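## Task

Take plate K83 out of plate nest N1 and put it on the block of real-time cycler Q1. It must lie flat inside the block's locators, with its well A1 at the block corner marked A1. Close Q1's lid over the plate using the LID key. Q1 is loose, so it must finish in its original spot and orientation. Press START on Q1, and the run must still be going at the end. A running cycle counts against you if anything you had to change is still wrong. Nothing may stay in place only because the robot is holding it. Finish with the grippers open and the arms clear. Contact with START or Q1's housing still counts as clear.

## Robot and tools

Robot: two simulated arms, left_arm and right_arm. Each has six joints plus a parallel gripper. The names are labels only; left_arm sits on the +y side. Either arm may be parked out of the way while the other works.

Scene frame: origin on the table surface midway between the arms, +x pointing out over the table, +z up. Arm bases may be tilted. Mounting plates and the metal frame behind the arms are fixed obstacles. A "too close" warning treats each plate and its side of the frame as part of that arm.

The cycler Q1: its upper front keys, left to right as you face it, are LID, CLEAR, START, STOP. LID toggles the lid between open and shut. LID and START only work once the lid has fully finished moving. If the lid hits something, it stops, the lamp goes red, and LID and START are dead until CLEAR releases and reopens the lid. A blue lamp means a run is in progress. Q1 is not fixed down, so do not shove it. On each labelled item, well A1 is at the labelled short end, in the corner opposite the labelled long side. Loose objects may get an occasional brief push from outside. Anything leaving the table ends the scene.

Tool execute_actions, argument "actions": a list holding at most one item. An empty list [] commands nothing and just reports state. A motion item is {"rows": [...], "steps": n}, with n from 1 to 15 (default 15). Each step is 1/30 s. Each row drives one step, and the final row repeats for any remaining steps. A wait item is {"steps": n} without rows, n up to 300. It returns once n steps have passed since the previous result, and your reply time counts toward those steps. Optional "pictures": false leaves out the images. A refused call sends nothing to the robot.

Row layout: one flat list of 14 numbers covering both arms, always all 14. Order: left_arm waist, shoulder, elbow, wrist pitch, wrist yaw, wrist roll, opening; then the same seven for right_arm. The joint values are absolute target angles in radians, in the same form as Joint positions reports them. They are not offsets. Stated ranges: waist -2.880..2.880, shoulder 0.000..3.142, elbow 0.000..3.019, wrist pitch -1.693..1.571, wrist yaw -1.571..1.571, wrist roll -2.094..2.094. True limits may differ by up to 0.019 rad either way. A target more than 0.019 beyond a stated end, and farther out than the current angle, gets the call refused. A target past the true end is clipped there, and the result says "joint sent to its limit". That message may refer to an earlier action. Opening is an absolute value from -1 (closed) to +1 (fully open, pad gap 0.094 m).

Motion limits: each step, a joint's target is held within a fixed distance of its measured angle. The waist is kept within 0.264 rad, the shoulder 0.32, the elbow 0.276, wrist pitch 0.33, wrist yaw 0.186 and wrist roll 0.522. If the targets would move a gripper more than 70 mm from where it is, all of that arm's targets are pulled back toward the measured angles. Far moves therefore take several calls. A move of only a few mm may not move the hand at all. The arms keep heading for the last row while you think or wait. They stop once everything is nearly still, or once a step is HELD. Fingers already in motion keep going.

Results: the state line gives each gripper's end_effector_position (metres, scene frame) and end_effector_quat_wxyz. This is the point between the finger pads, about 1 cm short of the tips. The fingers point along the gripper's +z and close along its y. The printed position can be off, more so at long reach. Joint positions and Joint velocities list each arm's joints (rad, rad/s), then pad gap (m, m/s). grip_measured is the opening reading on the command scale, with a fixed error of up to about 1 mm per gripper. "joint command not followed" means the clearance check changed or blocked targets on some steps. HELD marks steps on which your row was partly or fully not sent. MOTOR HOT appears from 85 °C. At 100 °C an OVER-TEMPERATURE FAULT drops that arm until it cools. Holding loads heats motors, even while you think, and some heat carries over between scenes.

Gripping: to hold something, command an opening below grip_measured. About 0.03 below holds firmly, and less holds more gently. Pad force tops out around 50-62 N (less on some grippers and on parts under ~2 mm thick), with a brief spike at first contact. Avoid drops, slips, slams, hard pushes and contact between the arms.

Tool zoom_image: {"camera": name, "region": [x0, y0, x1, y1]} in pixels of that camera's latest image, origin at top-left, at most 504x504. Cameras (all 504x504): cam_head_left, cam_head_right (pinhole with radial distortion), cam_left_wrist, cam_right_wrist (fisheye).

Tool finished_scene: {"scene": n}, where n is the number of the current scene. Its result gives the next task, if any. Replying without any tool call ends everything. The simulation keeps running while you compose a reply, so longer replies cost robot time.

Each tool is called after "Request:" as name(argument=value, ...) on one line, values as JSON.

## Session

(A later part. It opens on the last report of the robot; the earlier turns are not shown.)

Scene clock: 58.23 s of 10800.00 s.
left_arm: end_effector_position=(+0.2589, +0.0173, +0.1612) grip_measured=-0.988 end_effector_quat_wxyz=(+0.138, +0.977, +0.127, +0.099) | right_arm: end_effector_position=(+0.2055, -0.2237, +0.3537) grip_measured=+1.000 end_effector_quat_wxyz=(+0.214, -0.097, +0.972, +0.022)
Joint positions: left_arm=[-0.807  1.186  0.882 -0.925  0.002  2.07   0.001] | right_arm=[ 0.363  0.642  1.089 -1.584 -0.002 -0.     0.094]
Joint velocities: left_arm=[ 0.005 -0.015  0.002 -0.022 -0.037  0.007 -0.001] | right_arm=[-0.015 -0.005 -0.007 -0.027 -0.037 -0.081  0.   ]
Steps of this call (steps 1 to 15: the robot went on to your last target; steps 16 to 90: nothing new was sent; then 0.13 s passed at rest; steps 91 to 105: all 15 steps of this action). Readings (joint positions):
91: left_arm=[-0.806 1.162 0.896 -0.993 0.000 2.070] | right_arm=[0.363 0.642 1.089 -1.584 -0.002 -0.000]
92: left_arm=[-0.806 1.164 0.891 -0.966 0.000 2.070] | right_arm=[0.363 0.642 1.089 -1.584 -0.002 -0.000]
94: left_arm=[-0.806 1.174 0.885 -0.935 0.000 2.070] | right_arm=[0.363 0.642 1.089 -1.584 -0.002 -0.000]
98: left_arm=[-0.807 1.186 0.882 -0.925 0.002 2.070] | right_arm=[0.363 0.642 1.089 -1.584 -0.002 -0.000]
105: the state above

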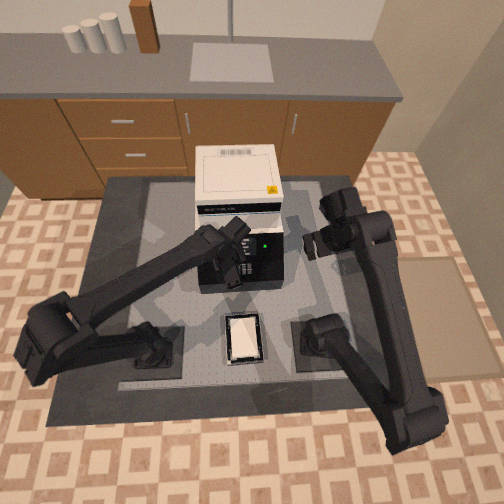

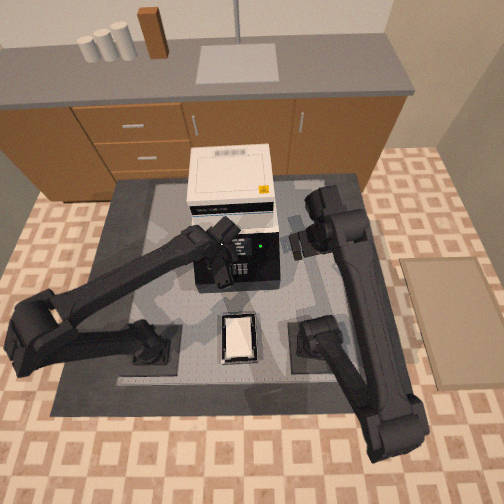

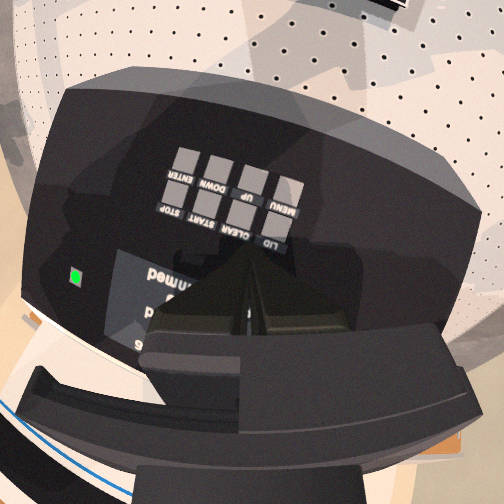

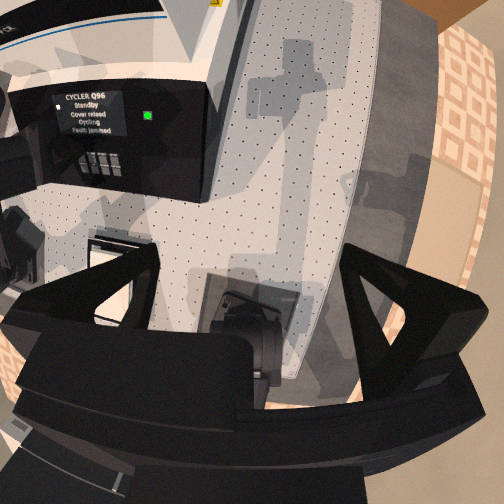

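Request:
execute_actions(actions=[{"rows":[[-0.815,1.222,0.855,-0.90,0,2.08,-1,0.35,0.647,1.1,-1.584,0,0,1]]}])

Scene clock: 60.53 s of 10800.00 s.
left_arm: end_effector_position=(+0.2555, +0.0170, +0.1574) grip_measured=-0.988 end_effector_quat_wxyz=(+0.137, +0.978, +0.124, +0.096) | right_arm: end_effector_position=(+0.2055, -0.2237, +0.3537) grip_measured=+1.000 end_effector_quat_wxyz=(+0.214, -0.097, +0.972, +0.022)
Joint positions: left_arm=[-0.813  1.187  0.874 -0.922  0.005  2.07   0.001] | right_arm=[ 0.363  0.642  1.089 -1.584 -0.002 -0.     0.094]
Joint velocities: left_arm=[-0.005 -0.005 -0.007  0.002 -0.051  0.037  0.001] | right_arm=[-0.015 -0.015 -0.002 -0.012  0.022 -0.081  0.   ]
Steps of this call (steps 1 to 15: the robot went on to your last target; steps 16 to 54: nothing new was sent; steps 55 to 69: all 15 steps of this action). Readings (joint positions):
55: left_arm=[-0.807 1.187 0.879 -0.924 0.003 2.070] | right_arm=[0.363 0.642 1.089 -1.584 -0.002 -0.000]
56: left_arm=[-0.808 1.187 0.878 -0.923 0.004 2.070] | right_arm=[0.363 0.642 1.089 -1.584 -0.002 -0.000]
58: left_arm=[-0.811 1.187 0.876 -0.923 0.004 2.070] | right_arm=[0.363 0.642 1.089 -1.584 -0.002 -0.000]
62: left_arm=[-0.813 1.187 0.874 -0.922 0.005 2.070] | right_arm=[0.363 0.642 1.089 -1.584 -0.002 -0.000]
69: the state above

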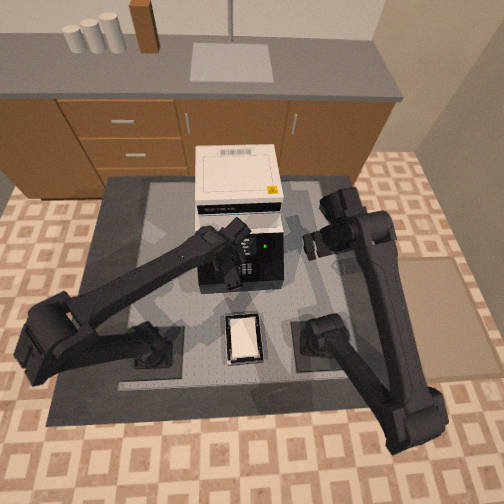

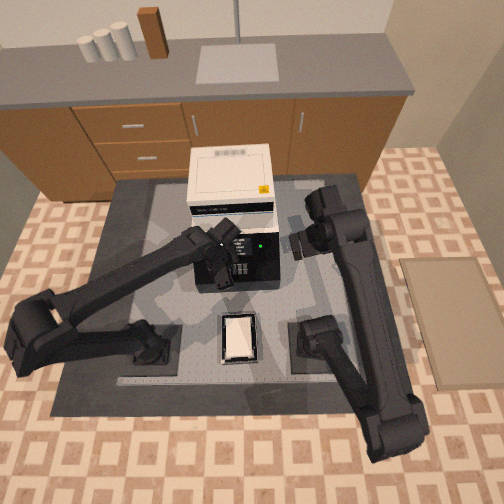

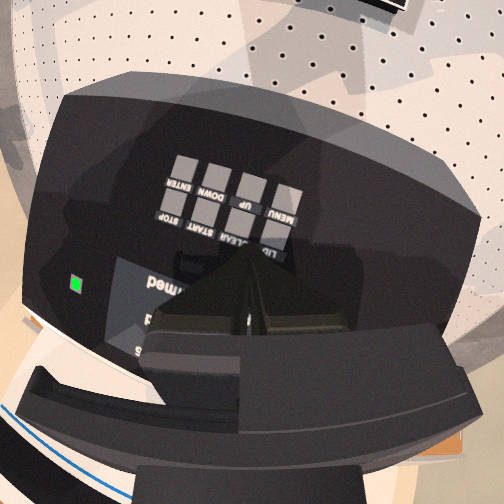

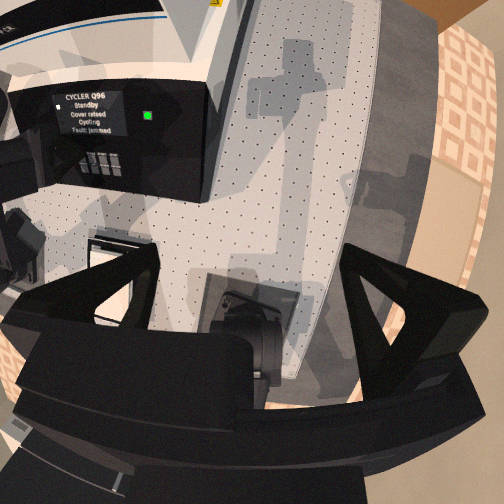

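Request:
execute_actions(actions=[{"rows":[[-1.0,1.12,0.9,-0.95,0,2.08,-1,0.35,0.647,1.1,-1.584,0,0,1],[-1.0,1.12,0.9,-0.95,0,2.08,-1,0.35,0.647,1.1,-1.584,0,0,1],[-1.0,1.12,0.9,-0.95,0,2.08,-1,0.35,0.647,1.1,-1.584,0,0,1],[-1.3,1.12,0.9,-0.95,0,-1.3,-1,0.35,0.647,1.1,-1.584,0,0,1]]}], pictures=false)

Request:
execute_actions(actions=[{"steps":25}], pictures=false)

Request:
execute_actions(actions=[{"rows":[[-1.26,1.15,0.65,-0.60,-0.811,-1.3,-1,0.35,0.647,1.1,-1.584,0,0,1]]}], pictures=false)

Request:
execute_actions(actions=[{"steps":12}])

Scene clock: 68.27 s of 10800.00 s.
left_arm: end_effector_position=(+0.0838, -0.0715, +0.1744) grip_measured=-0.988 end_effector_quat_wxyz=(+0.183, +0.898, +0.399, -0.034) | right_arm: end_effector_position=(+0.2055, -0.2237, +0.3537) grip_measured=+1.000 end_effector_quat_wxyz=(+0.214, -0.097, +0.972, +0.022)
Joint positions: left_arm=[-1.32   1.138  0.874 -0.933  0.004  0.979  0.001] | right_arm=[ 0.363  0.642  1.089 -1.584 -0.002 -0.     0.094]
Joint velocities: left_arm=[ 0.19  -0.005 -0.007 -0.012 -0.037 -2.703 -0.001] | right_arm=[-0.005  0.005 -0.012  0.017 -0.066 -0.051  0.   ]
Steps of this call (steps 1 to 15: the robot went on to your last target; steps 16 to 90: nothing new was sent; then 4.23 s passed at rest; steps 91 to 105: all 15 steps of this action). Readings (joint positions):
91: left_arm=[-0.828 1.182 0.874 -0.923 -0.004 2.070] | right_arm=[0.363 0.642 1.089 -1.584 -0.002 -0.000]
92: left_arm=[-0.862 1.175 0.874 -0.927 -0.005 2.070] | right_arm=[0.363 0.642 1.089 -1.584 -0.002 -0.000]
94: left_arm=[-0.960 1.157 0.874 -0.930 -0.005 2.009] | right_arm=[0.363 0.642 1.089 -1.584 -0.002 -0.000]
98: left_arm=[-1.223 1.138 0.874 -0.930 -0.002 1.676] | right_arm=[0.363 0.642 1.089 -1.584 -0.002 -0.000]
105: the state above

Scene clock: 69.10 s of 10800.00 s.
left_arm: end_effector_position=(+0.0889, -0.0702, +0.1744) grip_measured=-0.988 end_effector_quat_wxyz=(+0.057, +0.059, +0.981, -0.177) | right_arm: end_effector_position=(+0.2055, -0.2237, +0.3537) grip_measured=+1.000 end_effector_quat_wxyz=(+0.214, -0.097, +0.972, +0.022)
Joint positions: left_arm=[-1.307  1.138  0.874 -0.933  0.003 -1.192  0.001] | right_arm=[ 0.363  0.642  1.089 -1.584 -0.002 -0.     0.094]
Joint velocities: left_arm=[-0.015 -0.005 -0.017  0.012  0.007 -0.725 -0.001] | right_arm=[ 0.005 -0.015  0.007  0.007 -0.037  0.037  0.   ]
Steps of this call (steps 1 to 25: the robot went on to your last target). Readings (joint positions):
1: left_arm=[-1.314 1.138 0.874 -0.933 0.003 0.879] | right_arm=[0.363 0.642 1.089 -1.584 -0.002 -0.000]
2: left_arm=[-1.310 1.138 0.874 -0.933 0.003 0.780] | right_arm=[0.363 0.642 1.089 -1.584 -0.002 -0.000]
4: left_arm=[-1.307 1.138 0.874 -0.933 0.003 0.580] | right_arm=[0.363 0.642 1.089 -1.584 -0.002 -0.000]
8: left_arm=[-1.307 1.138 0.874 -0.933 0.003 0.181] | right_arm=[0.363 0.642 1.089 -1.584 -0.002 -0.000]
25: the state above

Scene clock: 69.60 s of 10800.00 s.
left_arm: end_effector_position=(+0.2107, +0.0155, +0.1326) grip_measured=-0.988 end_effector_quat_wxyz=(+0.422, -0.089, +0.899, -0.068) | right_arm: end_effector_position=(+0.2055, -0.2237, +0.3537) grip_measured=+1.000 end_effector_quat_wxyz=(+0.214, -0.097, +0.972, +0.022)
Joint positions: left_arm=[-1.262  1.159  0.622 -0.623 -0.807 -1.286  0.001] | right_arm=[ 0.363  0.642  1.089 -1.584 -0.002 -0.     0.094]
Joint velocities: left_arm=[ 0.005 -0.005  0.007  0.022 -0.022  0.022  0.   ] | right_arm=[-0.005 -0.005  0.007 -0.017 -0.007 -0.022  0.   ]
Steps of this call (steps 1 to 15: all 15 steps of this action). Readings (joint positions):
1: left_arm=[-1.306 1.135 0.846 -0.871 -0.073 -1.207] | right_arm=[0.363 0.642 1.089 -1.584 -0.002 -0.000]
2: left_arm=[-1.301 1.127 0.799 -0.774 -0.169 -1.221] | right_arm=[0.363 0.642 1.089 -1.584 -0.002 -0.000]
4: left_arm=[-1.284 1.131 0.701 -0.668 -0.375 -1.245] | right_arm=[0.363 0.642 1.089 -1.584 -0.002 -0.000]
8: left_arm=[-1.262 1.159 0.622 -0.646 -0.756 -1.273] | right_arm=[0.363 0.642 1.089 -1.584 -0.002 -0.000]
15: the state above

Scene clock: 70.00 s of 10800.00 s.
left_arm: end_effector_position=(+0.2107, +0.0155, +0.1326) grip_measured=-0.988 end_effector_quat_wxyz=(+0.422, -0.090, +0.899, -0.068) | right_arm: end_effector_position=(+0.2055, -0.2237, +0.3537) grip_measured=+1.000 end_effector_quat_wxyz=(+0.214, -0.097, +0.972, +0.022)
Joint positions: left_arm=[-1.262  1.159  0.622 -0.623 -0.807 -1.289  0.001] | right_arm=[ 0.363  0.642  1.089 -1.584 -0.002 -0.     0.094]
Joint velocities: left_arm=[ 0.005 -0.005  0.007  0.007 -0.007 -0.095 -0.   ] | right_arm=[-0.015  0.005 -0.002  0.007 -0.007 -0.037  0.   ]
Steps of this call (steps 1 to 12: the robot went on to your last target). Readings (joint positions):
1: left_arm=[-1.262 1.159 0.622 -0.623 -0.807 -1.287] | right_arm=[0.363 0.642 1.089 -1.584 -0.002 -0.000]
2: left_arm=[-1.262 1.159 0.622 -0.623 -0.807 -1.287] | right_arm=[0.363 0.642 1.089 -1.584 -0.002 -0.000]
4: left_arm=[-1.262 1.159 0.622 -0.623 -0.807 -1.288] | right_arm=[0.363 0.642 1.089 -1.584 -0.002 -0.000]
8: left_arm=[-1.262 1.159 0.622 -0.623 -0.807 -1.289] | right_arm=[0.363 0.642 1.089 -1.584 -0.002 -0.000]
12: the state above

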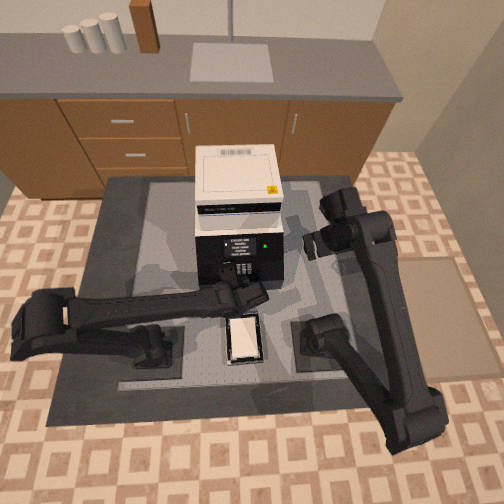

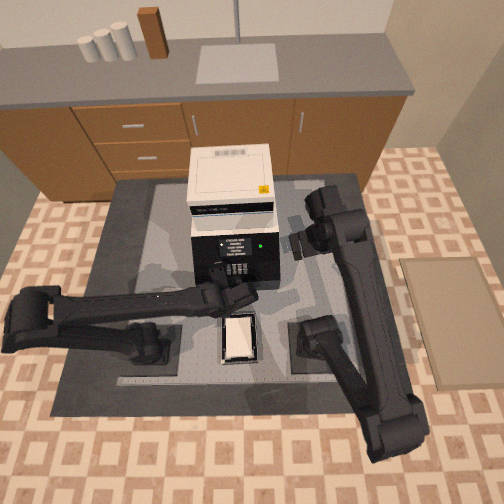

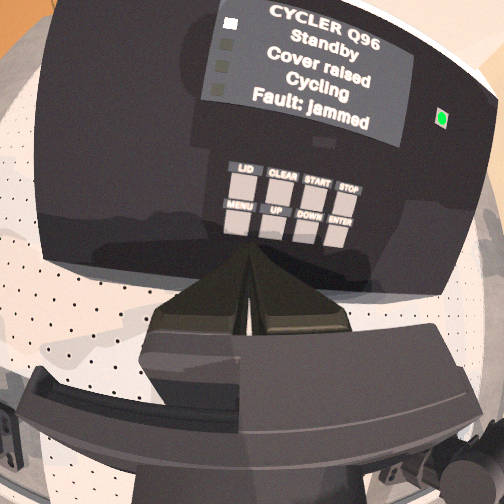

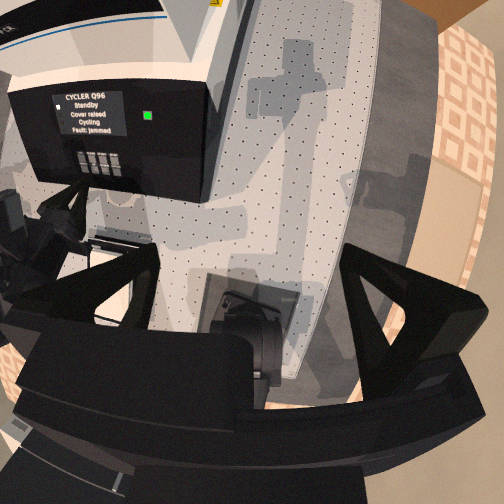

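Request:
execute_actions(actions=[{"rows":[[-1.19,1.175,0.65,-0.52,-0.795,-1.2,-1,0.35,0.647,1.1,-1.584,0,0,1]]}])

Scene clock: 73.37 s of 10800.00 s.
left_arm: end_effector_position=(+0.2327, +0.0166, +0.1368) grip_measured=-0.988 end_effector_quat_wxyz=(+0.431, -0.098, +0.894, -0.073) | right_arm: end_effector_position=(+0.2055, -0.2237, +0.3537) grip_measured=+1.000 end_effector_quat_wxyz=(+0.214, -0.097, +0.972, +0.022)
Joint positions: left_arm=[-1.197  1.163  0.622 -0.546 -0.797 -1.213  0.001] | right_arm=[ 0.363  0.642  1.089 -1.584 -0.002 -0.     0.094]
Joint velocities: left_arm=[ 0.005 -0.005  0.002 -0.017  0.022  0.007 -0.   ] | right_arm=[ 0.015 -0.005 -0.012 -0.007 -0.022 -0.081  0.   ]
Steps of this call (steps 1 to 15: the robot went on to your last target; steps 16 to 86: nothing new was sent; steps 87 to 101: all 15 steps of this action). Readings (joint positions):
87: left_arm=[-1.255 1.159 0.622 -0.607 -0.801 -1.276] | right_arm=[0.363 0.642 1.089 -1.584 -0.002 -0.000]
88: left_arm=[-1.242 1.161 0.622 -0.585 -0.797 -1.263] | right_arm=[0.363 0.642 1.089 -1.584 -0.002 -0.000]
90: left_arm=[-1.211 1.162 0.622 -0.554 -0.797 -1.244] | right_arm=[0.363 0.642 1.089 -1.584 -0.002 -0.000]
94: left_arm=[-1.197 1.163 0.622 -0.546 -0.797 -1.224] | right_arm=[0.363 0.642 1.089 -1.584 -0.002 -0.000]
101: the state above

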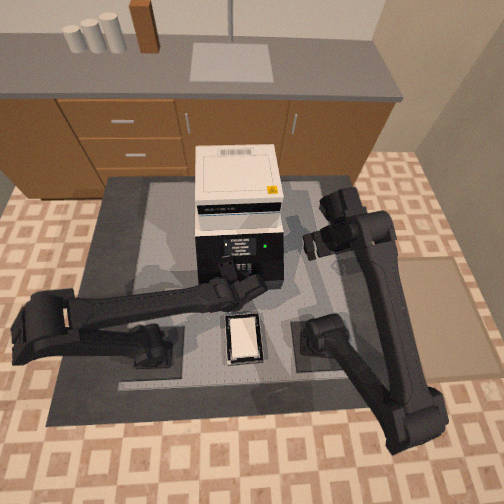

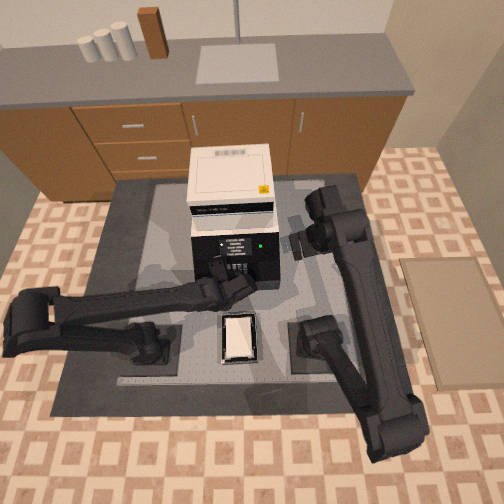

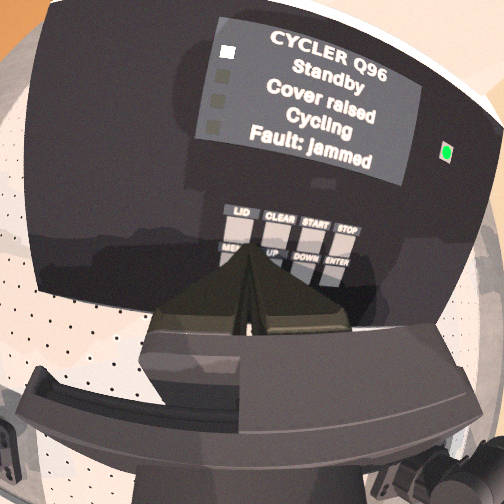

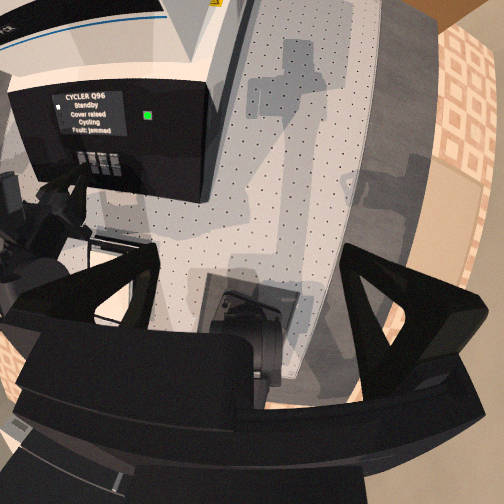

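Request:
execute_actions(actions=[{"rows":[[-1.155,1.18,0.65,-0.52,-0.795,-1.2,-1,0.35,0.647,1.1,-1.584,0,0,1]]}])

Scene clock: 75.00 s of 10800.00 s.
left_arm: end_effector_position=(+0.2330, +0.0167, +0.1365) grip_measured=-0.988 end_effector_quat_wxyz=(+0.430, -0.097, +0.895, -0.072) | right_arm: end_effector_position=(+0.2055, -0.2237, +0.3537) grip_measured=+1.000 end_effector_quat_wxyz=(+0.214, -0.097, +0.972, +0.022)
Joint positions: left_arm=[-1.195  1.163  0.622 -0.546 -0.794 -1.21   0.001] | right_arm=[ 0.363  0.642  1.089 -1.584 -0.002 -0.     0.094]
Joint velocities: left_arm=[-0.005 -0.005 -0.012  0.007 -0.051 -0.007 -0.001] | right_arm=[ 0.005 -0.005 -0.007  0.007  0.007  0.007  0.   ]
Steps of this call (steps 1 to 15: the robot went on to your last target; steps 16 to 34: nothing new was sent; steps 35 to 49: all 15 steps of this action). Readings (joint positions):
35: left_arm=[-1.196 1.163 0.622 -0.546 -0.796 -1.211] | right_arm=[0.363 0.642 1.089 -1.584 -0.002 -0.000]
36: left_arm=[-1.195 1.163 0.622 -0.546 -0.795 -1.211] | right_arm=[0.363 0.642 1.089 -1.584 -0.002 -0.000]
38: left_arm=[-1.195 1.163 0.622 -0.546 -0.794 -1.210] | right_arm=[0.363 0.642 1.089 -1.584 -0.002 -0.000]
42: left_arm=[-1.195 1.163 0.622 -0.546 -0.794 -1.210] | right_arm=[0.363 0.642 1.089 -1.584 -0.002 -0.000]
49: the state above

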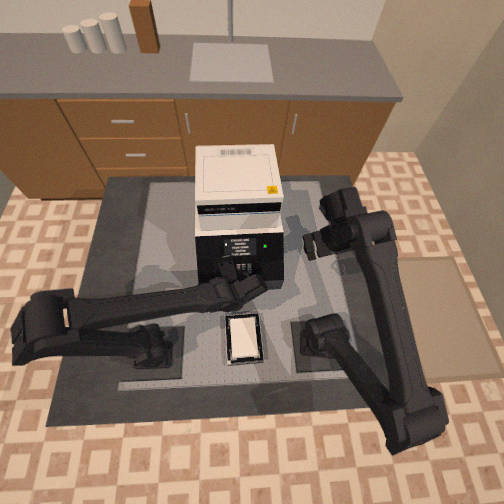

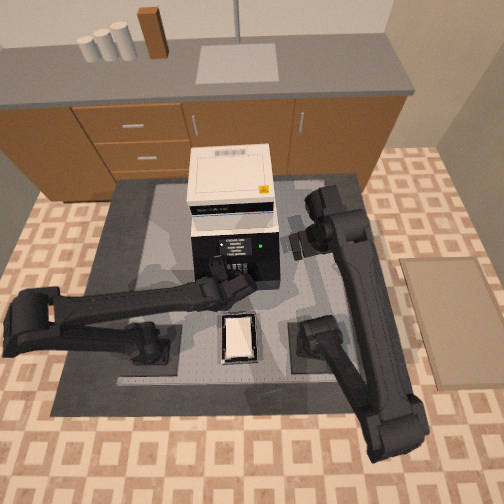

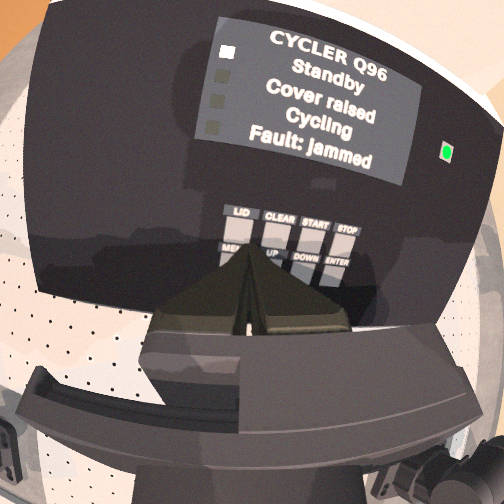

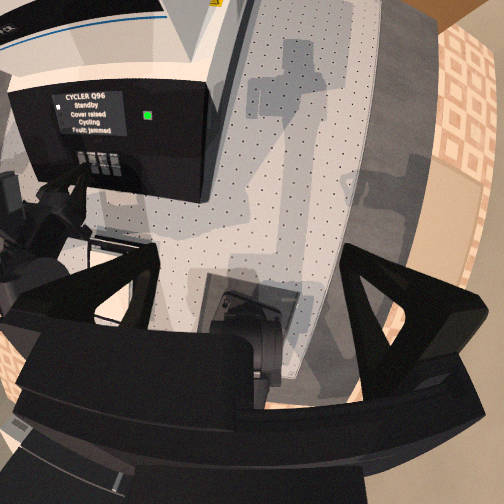

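Request:
execute_actions(actions=[{"rows":[[-1.22,1.12,0.65,-0.52,-0.795,-1.2,-1,0.35,0.647,1.1,-1.584,0,0,1]],"steps":10}], pictures=false)

Request:
execute_actions(actions=[{"rows":[[-1.19,1.12,0.65,-0.52,-0.795,-1.2,-1,0.35,0.647,1.1,-1.584,0,0,1],[-1.18,1.12,0.65,-0.52,-0.795,-1.2,-1,0.35,0.647,1.1,-1.584,0,0,1],[-1.17,1.12,0.65,-0.52,-0.795,-1.2,-1,0.35,0.647,1.1,-1.584,0,0,1],[-1.16,1.12,0.65,-0.52,-0.795,-1.2,-1,0.35,0.647,1.1,-1.584,0,0,1]]}])

Scene clock: 77.57 s of 10800.00 s.
left_arm: end_effector_position=(+0.2284, +0.0127, +0.1476) grip_measured=-0.988 end_effector_quat_wxyz=(+0.433, -0.097, +0.891, -0.091) | right_arm: end_effector_position=(+0.2055, -0.2237, +0.3537) grip_measured=+1.000 end_effector_quat_wxyz=(+0.214, -0.097, +0.972, +0.022)
Joint positions: left_arm=[-1.211  1.13   0.622 -0.543 -0.795 -1.21   0.001] | right_arm=[ 0.363  0.642  1.089 -1.584 -0.002 -0.     0.094]
Joint velocities: left_arm=[-0.024  0.015  0.002  0.002  0.007 -0.037  0.   ] | right_arm=[-0.005 -0.015  0.007  0.002  0.051  0.007  0.   ]
Steps of this call (steps 1 to 15: the robot went on to your last target; steps 16 to 67: nothing new was sent; steps 68 to 77: all 10 steps of this action). Readings (joint positions):
68: left_arm=[-1.198 1.159 0.622 -0.546 -0.795 -1.210] | right_arm=[0.363 0.642 1.089 -1.584 -0.002 -0.000]
69: left_arm=[-1.202 1.153 0.622 -0.546 -0.795 -1.210] | right_arm=[0.363 0.642 1.089 -1.584 -0.002 -0.000]
71: left_arm=[-1.209 1.141 0.622 -0.543 -0.795 -1.210] | right_arm=[0.363 0.642 1.089 -1.584 -0.002 -0.000]
75: left_arm=[-1.211 1.130 0.622 -0.543 -0.795 -1.210] | right_arm=[0.363 0.642 1.089 -1.584 -0.002 -0.000]
77: the state above

Scene clock: 78.07 s of 10800.00 s.
left_arm: end_effector_position=(+0.2413, +0.0239, +0.1476) grip_measured=-0.988 end_effector_quat_wxyz=(+0.435, -0.117, +0.889, -0.081) | right_arm: end_effector_position=(+0.2055, -0.2237, +0.3537) grip_measured=+1.000 end_effector_quat_wxyz=(+0.214, -0.097, +0.972, +0.022)
Joint positions: left_arm=[-1.165  1.13   0.622 -0.543 -0.795 -1.21   0.001] | right_arm=[ 0.363  0.642  1.089 -1.584 -0.002 -0.     0.094]
Joint velocities: left_arm=[-0.015 -0.005  0.007 -0.002 -0.066  0.066 -0.   ] | right_arm=[-0.015 -0.005 -0.012  0.022  0.022  0.007  0.   ]
Steps of this call (steps 1 to 15: all 15 steps of this action). Readings (joint positions):
1: left_arm=[-1.210 1.130 0.622 -0.543 -0.795 -1.210] | right_arm=[0.363 0.642 1.089 -1.584 -0.002 -0.000]
2: left_arm=[-1.207 1.130 0.622 -0.543 -0.795 -1.210] | right_arm=[0.363 0.642 1.089 -1.584 -0.002 -0.000]
4: left_arm=[-1.193 1.130 0.622 -0.543 -0.795 -1.210] | right_arm=[0.363 0.642 1.089 -1.584 -0.002 -0.000]
8: left_arm=[-1.167 1.130 0.622 -0.543 -0.795 -1.210] | right_arm=[0.363 0.642 1.089 -1.584 -0.002 -0.000]
15: the state above

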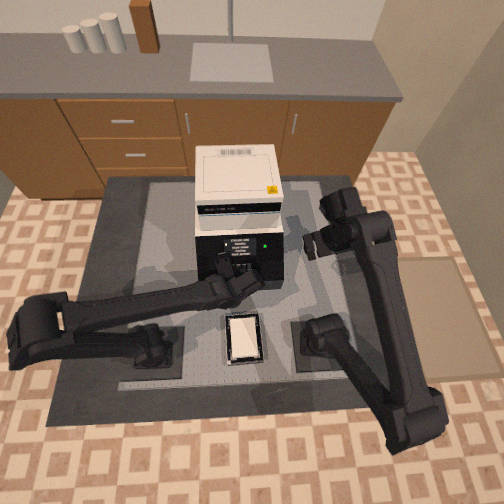

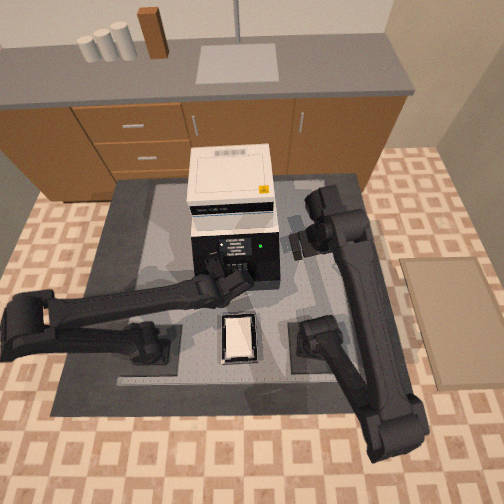

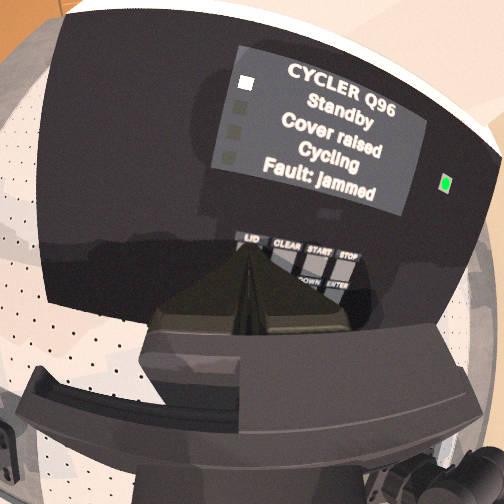

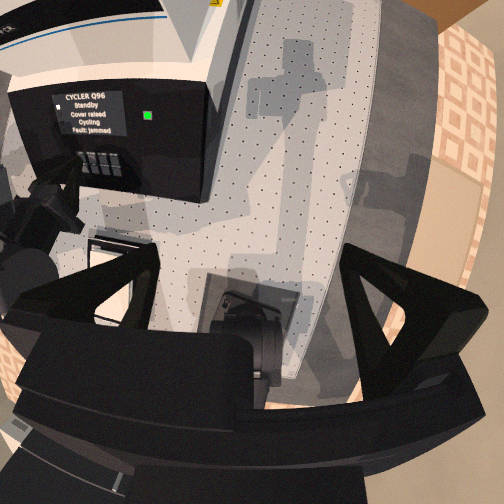

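Over the key; press down.

Request:
execute_actions(actions=[{"rows":[[-1.15,1.175,0.65,-0.52,-0.795,-1.2,-1,0,0.647,1.1,-1.584,0,0,1]]}], pictures=false)

Request:
execute_actions(actions=[{"rows":[[-1.25,1.10,0.65,-0.52,-0.795,-1.2,-1,0,0.647,1.1,-1.584,0,0,1]]}])

Scene clock: 80.17 s of 10800.00 s.
left_arm: end_effector_position=(+0.2423, +0.0239, +0.1442) grip_measured=-0.988 end_effector_quat_wxyz=(+0.437, -0.116, +0.889, -0.075) | right_arm: end_effector_position=(+0.2062, -0.3015, +0.3537) grip_measured=+1.000 end_effector_quat_wxyz=(+0.214, +0.085, +0.973, -0.020)
Joint positions: left_arm=[-1.165  1.144  0.623 -0.541 -0.801 -1.209  0.001] | right_arm=[-0.012  0.642  1.089 -1.584  0.002 -0.002  0.094]
Joint velocities: left_arm=[ 0.005 -0.005 -0.012 -0.007 -0.022 -0.007  0.001] | right_arm=[ 0.005 -0.015 -0.007  0.002  0.051 -0.081  0.   ]
Steps of this call (steps 1 to 15: the robot went on to your last target; steps 16 to 48: nothing new was sent; steps 49 to 63: all 15 steps of this action). Readings (joint positions):
49: left_arm=[-1.165 1.133 0.622 -0.543 -0.795 -1.210] | right_arm=[0.336 0.642 1.089 -1.584 -0.008 -0.002]
50: left_arm=[-1.164 1.138 0.622 -0.542 -0.795 -1.210] | right_arm=[0.266 0.642 1.089 -1.584 -0.008 -0.002]
52: left_arm=[-1.165 1.144 0.623 -0.541 -0.801 -1.209] | right_arm=[0.092 0.642 1.089 -1.584 -0.002 -0.002]
56: left_arm=[-1.165 1.144 0.623 -0.541 -0.801 -1.209] | right_arm=[-0.022 0.642 1.089 -1.584 0.003 -0.002]
63: the state above

Scene clock: 80.67 s of 10800.00 s.
left_arm: end_effector_position=(+0.2171, +0.0034, +0.1550) grip_measured=-0.988 end_effector_quat_wxyz=(+0.435, -0.083, +0.890, -0.109) | right_arm: end_effector_position=(+0.2062, -0.3015, +0.3537) grip_measured=+1.000 end_effector_quat_wxyz=(+0.214, +0.085, +0.973, -0.020)
Joint positions: left_arm=[-1.251  1.11   0.623 -0.54  -0.797 -1.209  0.001] | right_arm=[-0.012  0.642  1.089 -1.584  0.002 -0.002  0.094]
Joint velocities: left_arm=[ 0.005 -0.005 -0.002 -0.012 -0.037 -0.066  0.   ] | right_arm=[ 0.005 -0.005  0.012 -0.012  0.007  0.11   0.   ]
Steps of this call (steps 1 to 15: all 15 steps of this action). Readings (joint positions):
1: left_arm=[-1.173 1.139 0.623 -0.541 -0.802 -1.209] | right_arm=[-0.012 0.642 1.089 -1.584 0.002 -0.002]
2: left_arm=[-1.190 1.133 0.623 -0.541 -0.800 -1.209] | right_arm=[-0.012 0.642 1.089 -1.584 0.002 -0.002]
4: left_arm=[-1.228 1.121 0.623 -0.540 -0.798 -1.209] | right_arm=[-0.012 0.642 1.089 -1.584 0.002 -0.002]
8: left_arm=[-1.251 1.110 0.623 -0.540 -0.797 -1.209] | right_arm=[-0.012 0.642 1.089 -1.584 0.002 -0.002]
15: the state above

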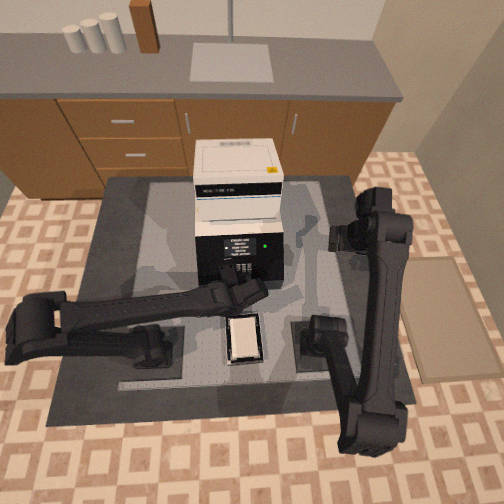

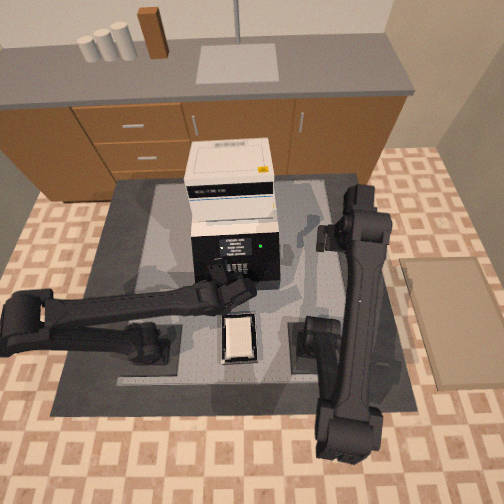

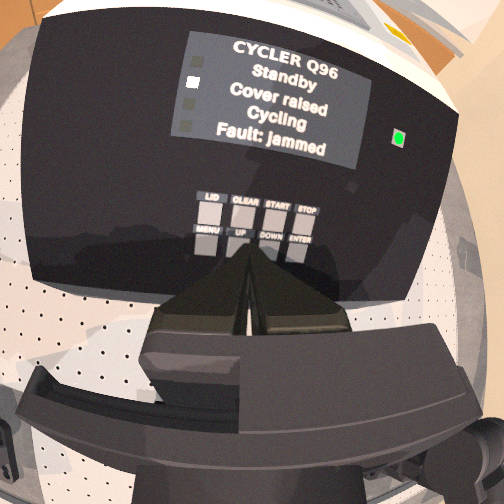

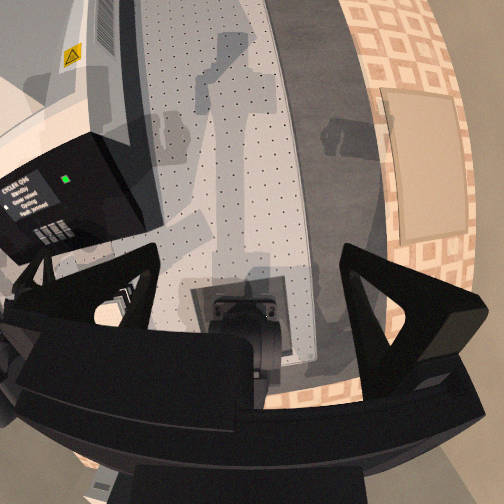

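Request:
execute_actions(actions=[{"rows":[[-1.39,1.215,0.93,-1.245,0,-1.4,1,0,0.647,1.1,-1.584,0,0,1]]}], pictures=false)

Request:
execute_actions(actions=[{"steps":40}])

Request:
zoom_image(camera="cam_head_left", region=[170, 100, 320, 250])

Scene clock: 83.67 s of 10800.00 s.
left_arm: end_effector_position=(+0.0454, -0.0213, +0.1473) grip_measured=+1.000 end_effector_quat_wxyz=(+0.004, +0.011, +1.000, -0.016) | right_arm: end_effector_position=(+0.2062, -0.3015, +0.3537) grip_measured=+1.000 end_effector_quat_wxyz=(+0.214, +0.085, +0.973, -0.020)
Joint positions: left_arm=[-1.4    1.217  0.907 -1.228 -0.003 -1.382  0.094] | right_arm=[-0.012  0.642  1.089 -1.584  0.002 -0.002  0.094]
Joint velocities: left_arm=[ 0.005 -0.005 -0.012  0.007  0.037 -0.022  0.   ] | right_arm=[-0.015 -0.015  0.002  0.007  0.037  0.051  0.   ]
Steps of this call (steps 1 to 15: the robot went on to your last target; steps 16 to 75: nothing new was sent; steps 76 to 90: all 15 steps of this action). Readings (joint positions):
76: left_arm=[-1.257 1.116 0.643 -0.594 -0.732 -1.232] | right_arm=[-0.012 0.642 1.089 -1.584 0.002 -0.002]
77: left_arm=[-1.275 1.132 0.680 -0.679 -0.657 -1.255] | right_arm=[-0.012 0.642 1.089 -1.584 0.002 -0.002]
79: left_arm=[-1.327 1.178 0.784 -0.871 -0.467 -1.299] | right_arm=[-0.012 0.642 1.089 -1.584 0.002 -0.002]
83: left_arm=[-1.397 1.218 0.907 -1.166 -0.063 -1.351] | right_arm=[-0.012 0.642 1.089 -1.584 0.002 -0.002]
90: the state above

Scene clock: 85.00 s of 10800.00 s.
left_arm: end_effector_position=(+0.0454, -0.0213, +0.1473) grip_measured=+1.000 end_effector_quat_wxyz=(+0.004, +0.007, +1.000, -0.016) | right_arm: end_effector_position=(+0.2062, -0.3015, +0.3537) grip_measured=+1.000 end_effector_quat_wxyz=(+0.214, +0.085, +0.973, -0.020)
Joint positions: left_arm=[-1.4    1.217  0.907 -1.228 -0.003 -1.39   0.094] | right_arm=[-0.012  0.642  1.089 -1.584  0.002 -0.002  0.094]
Joint velocities: left_arm=[ 0.005 -0.024 -0.007 -0.002 -0.081  0.007  0.   ] | right_arm=[ 0.005 -0.005 -0.012 -0.017 -0.037 -0.022  0.   ]
Steps of this call (steps 1 to 15: the robot went on to your last target; steps 16 to 40: nothing new was sent). Readings (joint positions):
1: left_arm=[-1.400 1.217 0.907 -1.228 -0.003 -1.383] | right_arm=[-0.012 0.642 1.089 -1.584 0.002 -0.002]
2: left_arm=[-1.400 1.217 0.907 -1.228 -0.003 -1.385] | right_arm=[-0.012 0.642 1.089 -1.584 0.002 -0.002]
4: left_arm=[-1.400 1.217 0.907 -1.228 -0.003 -1.386] | right_arm=[-0.012 0.642 1.089 -1.584 0.002 -0.002]
8: left_arm=[-1.400 1.217 0.907 -1.228 -0.003 -1.388] | right_arm=[-0.012 0.642 1.089 -1.584 0.002 -0.002]
40: the state above
All arms were judged still, so your last target was given up. Only a new action makes them travel on or press farther. Fingers that are still opening or closing keep moving.

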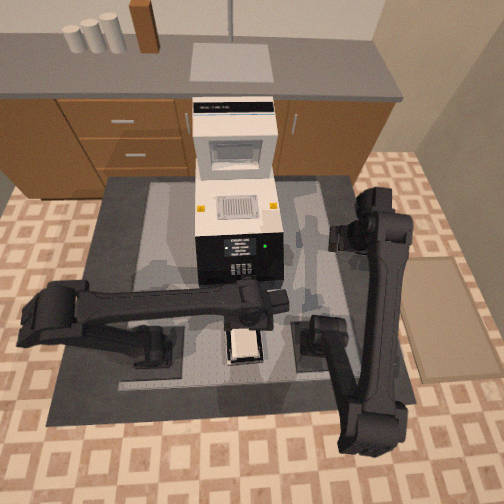

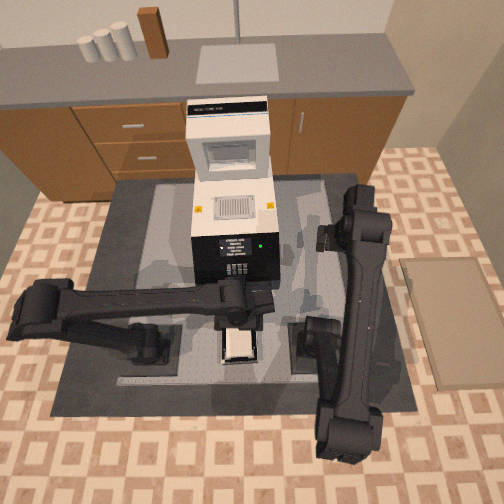

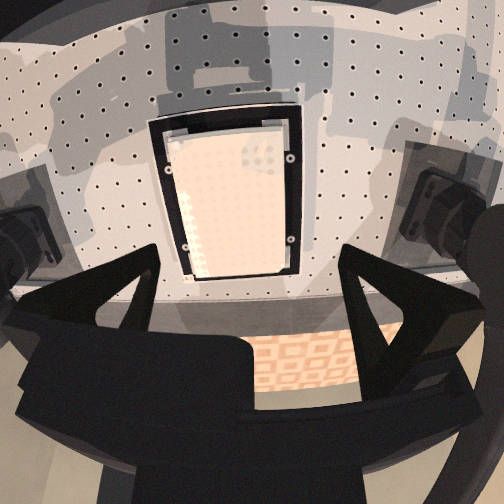

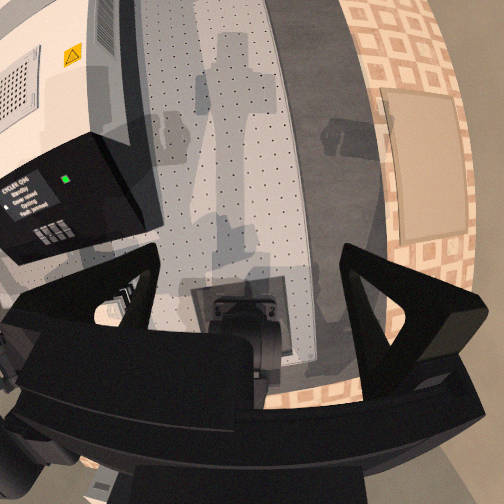

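Region (170, 100, 320, 250) of cam_head_left's 504x504 image, scaled by 3.360, with more detail than that image has.

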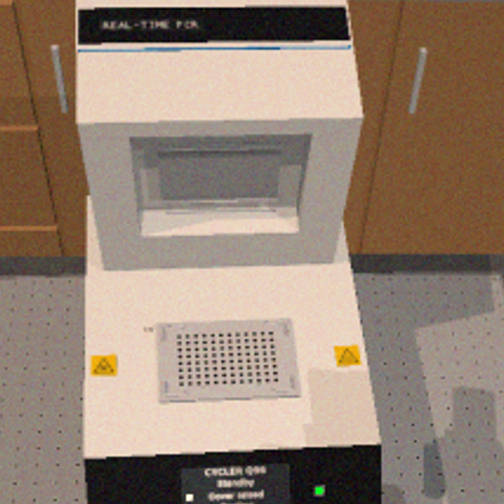

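Request:
zoom_image(camera="cam_left_wrist", region=[130, 90, 330, 290])

Request:
zoom_image(camera="cam_head_left", region=[215, 320, 275, 375])

Region (130, 90, 330, 290) of cam_left_wrist's 504x504 image, scaled by 2.520, with more detail than that image has.

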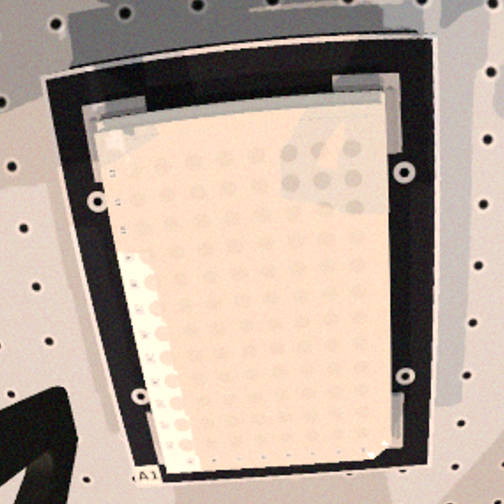

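Region (215, 320, 275, 375) of cam_head_left's 504x504 image, scaled by 8.400, with more detail than that image has; it fills the top 462 rows of this view, and the rest is white.

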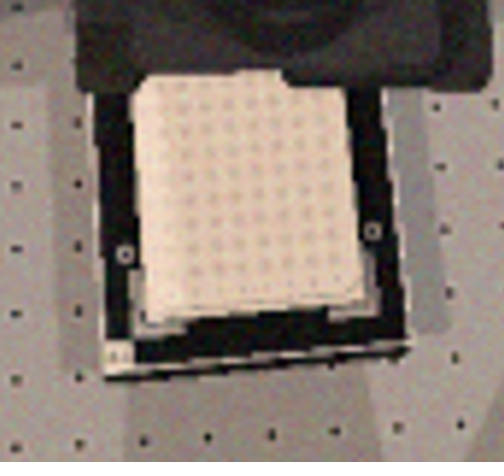

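Request:
execute_actions(actions=[{"rows":[[-1.39,1.29,0.765,-1.0,0,-1.485,1,0,0.647,1.1,-1.584,0,0,1]]}], pictures=false)

Request:
execute_actions(actions=[{"steps":8}])

Scene clock: 88.87 s of 10800.00 s.
left_arm: end_effector_position=(+0.0428, -0.0058, +0.0658) grip_measured=+1.000 end_effector_quat_wxyz=(+0.001, -0.033, +0.999, +0.003) | right_arm: end_effector_position=(+0.2062, -0.3015, +0.3537) grip_measured=+1.000 end_effector_quat_wxyz=(+0.214, +0.085, +0.973, -0.020)
Joint positions: left_arm=[-1.4    1.305  0.747 -1.019 -0.003 -1.472  0.094] | right_arm=[-0.012  0.642  1.089 -1.584  0.002 -0.002  0.094]
Joint velocities: left_arm=[-0.015 -0.005  0.012 -0.002 -0.051 -0.037  0.   ] | right_arm=[ 0.005 -0.005  0.002  0.017 -0.022  0.007  0.   ]
Steps of this call (steps 1 to 101: nothing new was sent; steps 102 to 116: all 15 steps of this action). Readings (joint positions):
102: left_arm=[-1.400 1.218 0.887 -1.182 -0.003 -1.404] | right_arm=[-0.012 0.642 1.089 -1.584 0.002 -0.002]
103: left_arm=[-1.400 1.220 0.857 -1.112 -0.003 -1.418] | right_arm=[-0.012 0.642 1.089 -1.584 0.002 -0.002]
105: left_arm=[-1.400 1.249 0.796 -1.045 -0.003 -1.438] | right_arm=[-0.012 0.642 1.089 -1.584 0.002 -0.002]
109: left_arm=[-1.400 1.305 0.747 -1.029 -0.003 -1.460] | right_arm=[-0.012 0.642 1.089 -1.584 0.002 -0.002]
116: the state above

Scene clock: 89.13 s of 10800.00 s.
left_arm: end_effector_position=(+0.0428, -0.0058, +0.0658) grip_measured=+1.000 end_effector_quat_wxyz=(+0.001, -0.035, +0.999, +0.003) | right_arm: end_effector_position=(+0.2062, -0.3015, +0.3537) grip_measured=+1.000 end_effector_quat_wxyz=(+0.214, +0.085, +0.973, -0.020)
Joint positions: left_arm=[-1.4    1.305  0.747 -1.019 -0.003 -1.474  0.094] | right_arm=[-0.012  0.642  1.089 -1.584  0.002 -0.002  0.094]
Joint velocities: left_arm=[-0.015 -0.015 -0.012 -0.012 -0.066 -0.022  0.   ] | right_arm=[-0.005  0.015  0.002 -0.002 -0.037  0.051  0.   ]
Steps of this call (steps 1 to 8: the robot went on to your last target). Readings (joint positions):
1: left_arm=[-1.400 1.305 0.747 -1.019 -0.003 -1.472] | right_arm=[-0.012 0.642 1.089 -1.584 0.002 -0.002]
2: left_arm=[-1.400 1.305 0.747 -1.019 -0.003 -1.473] | right_arm=[-0.012 0.642 1.089 -1.584 0.002 -0.002]
4: left_arm=[-1.400 1.305 0.747 -1.019 -0.003 -1.473] | right_arm=[-0.012 0.642 1.089 -1.584 0.002 -0.002]
8: the state above

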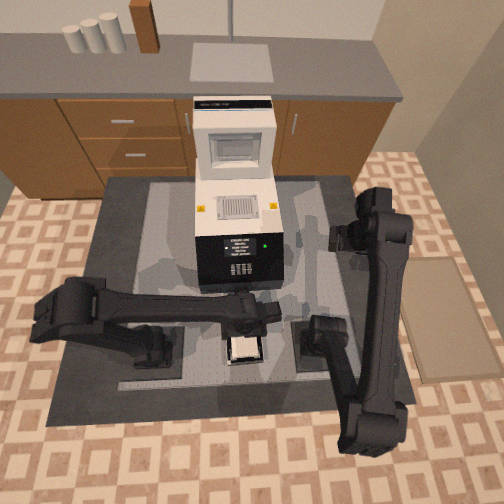

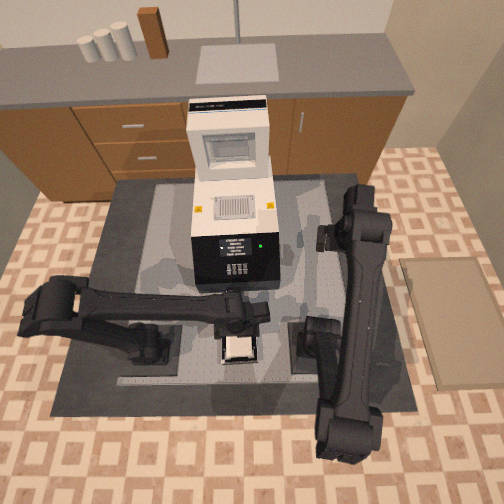

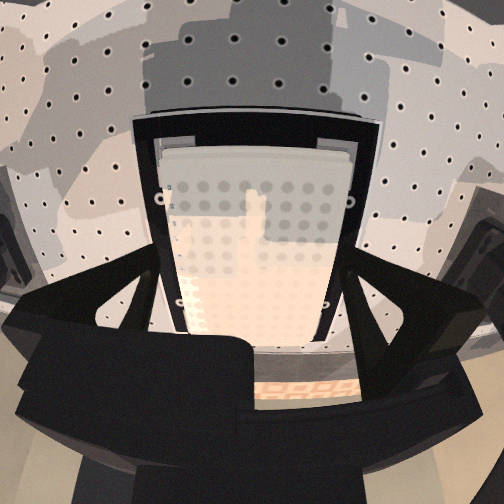

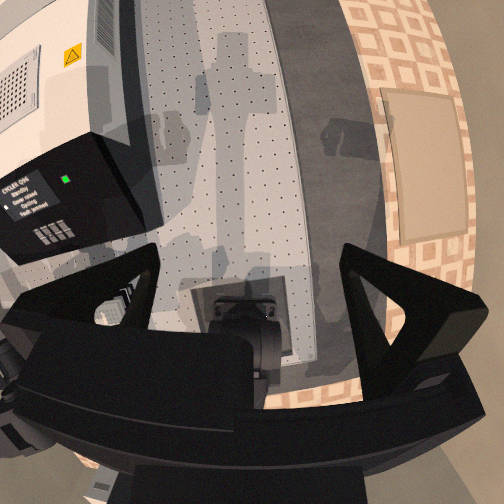

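Request:
execute_actions(actions=[{"rows":[[-1.435,1.335,0.73,-0.915,0,-1.515,1,0,0.647,1.1,-1.584,0,0,1]]}])

Scene clock: 93.13 s of 10800.00 s.
left_arm: end_effector_position=(+0.0386, -0.0144, +0.0575) grip_measured=+1.000 end_effector_quat_wxyz=(+0.007, -0.034, +0.999, -0.014) | right_arm: end_effector_position=(+0.2062, -0.3015, +0.3537) grip_measured=+1.000 end_effector_quat_wxyz=(+0.214, +0.085, +0.973, -0.020)
Joint positions: left_arm=[-1.421  1.318  0.733 -0.956 -0.01  -1.493  0.094] | right_arm=[-0.012  0.642  1.089 -1.584  0.002 -0.002  0.094]
Joint velocities: left_arm=[-0.015 -0.015 -0.017 -0.007  0.007 -0.022  0.   ] | right_arm=[-0.015 -0.015 -0.007 -0.017 -0.081 -0.022  0.   ]
Steps of this call (steps 1 to 15: the robot went on to your last target; steps 16 to 105: nothing new was sent; steps 106 to 120: all 15 steps of this action). Readings (joint positions):
106: left_arm=[-1.402 1.305 0.744 -1.001 -0.003 -1.480] | right_arm=[-0.012 0.642 1.089 -1.584 0.002 -0.002]
107: left_arm=[-1.407 1.308 0.739 -0.975 -0.003 -1.485] | right_arm=[-0.012 0.642 1.089 -1.584 0.002 -0.002]
109: left_arm=[-1.418 1.316 0.733 -0.957 -0.005 -1.490] | right_arm=[-0.012 0.642 1.089 -1.584 0.002 -0.002]
113: left_arm=[-1.421 1.318 0.733 -0.956 -0.010 -1.492] | right_arm=[-0.012 0.642 1.089 -1.584 0.002 -0.002]
120: the state above

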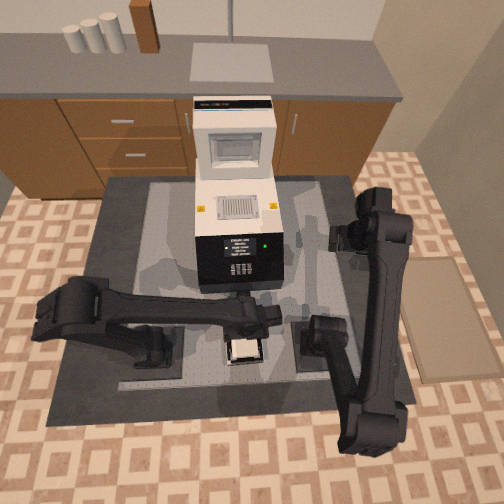

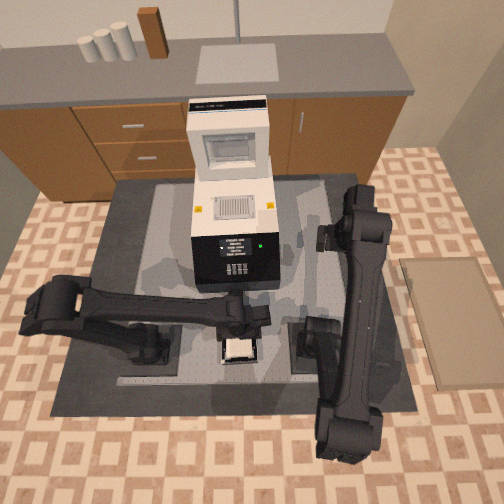

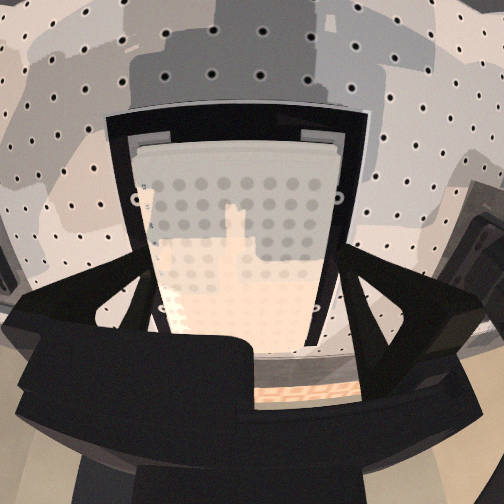

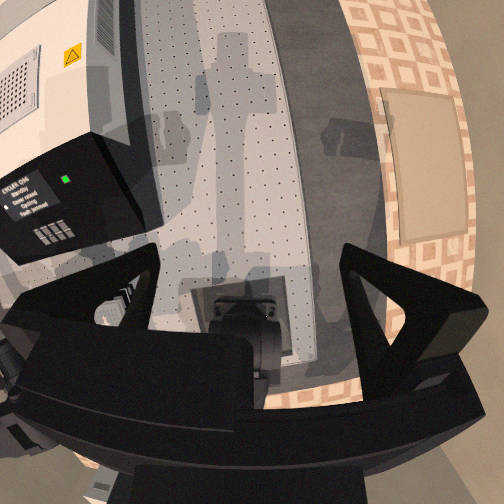

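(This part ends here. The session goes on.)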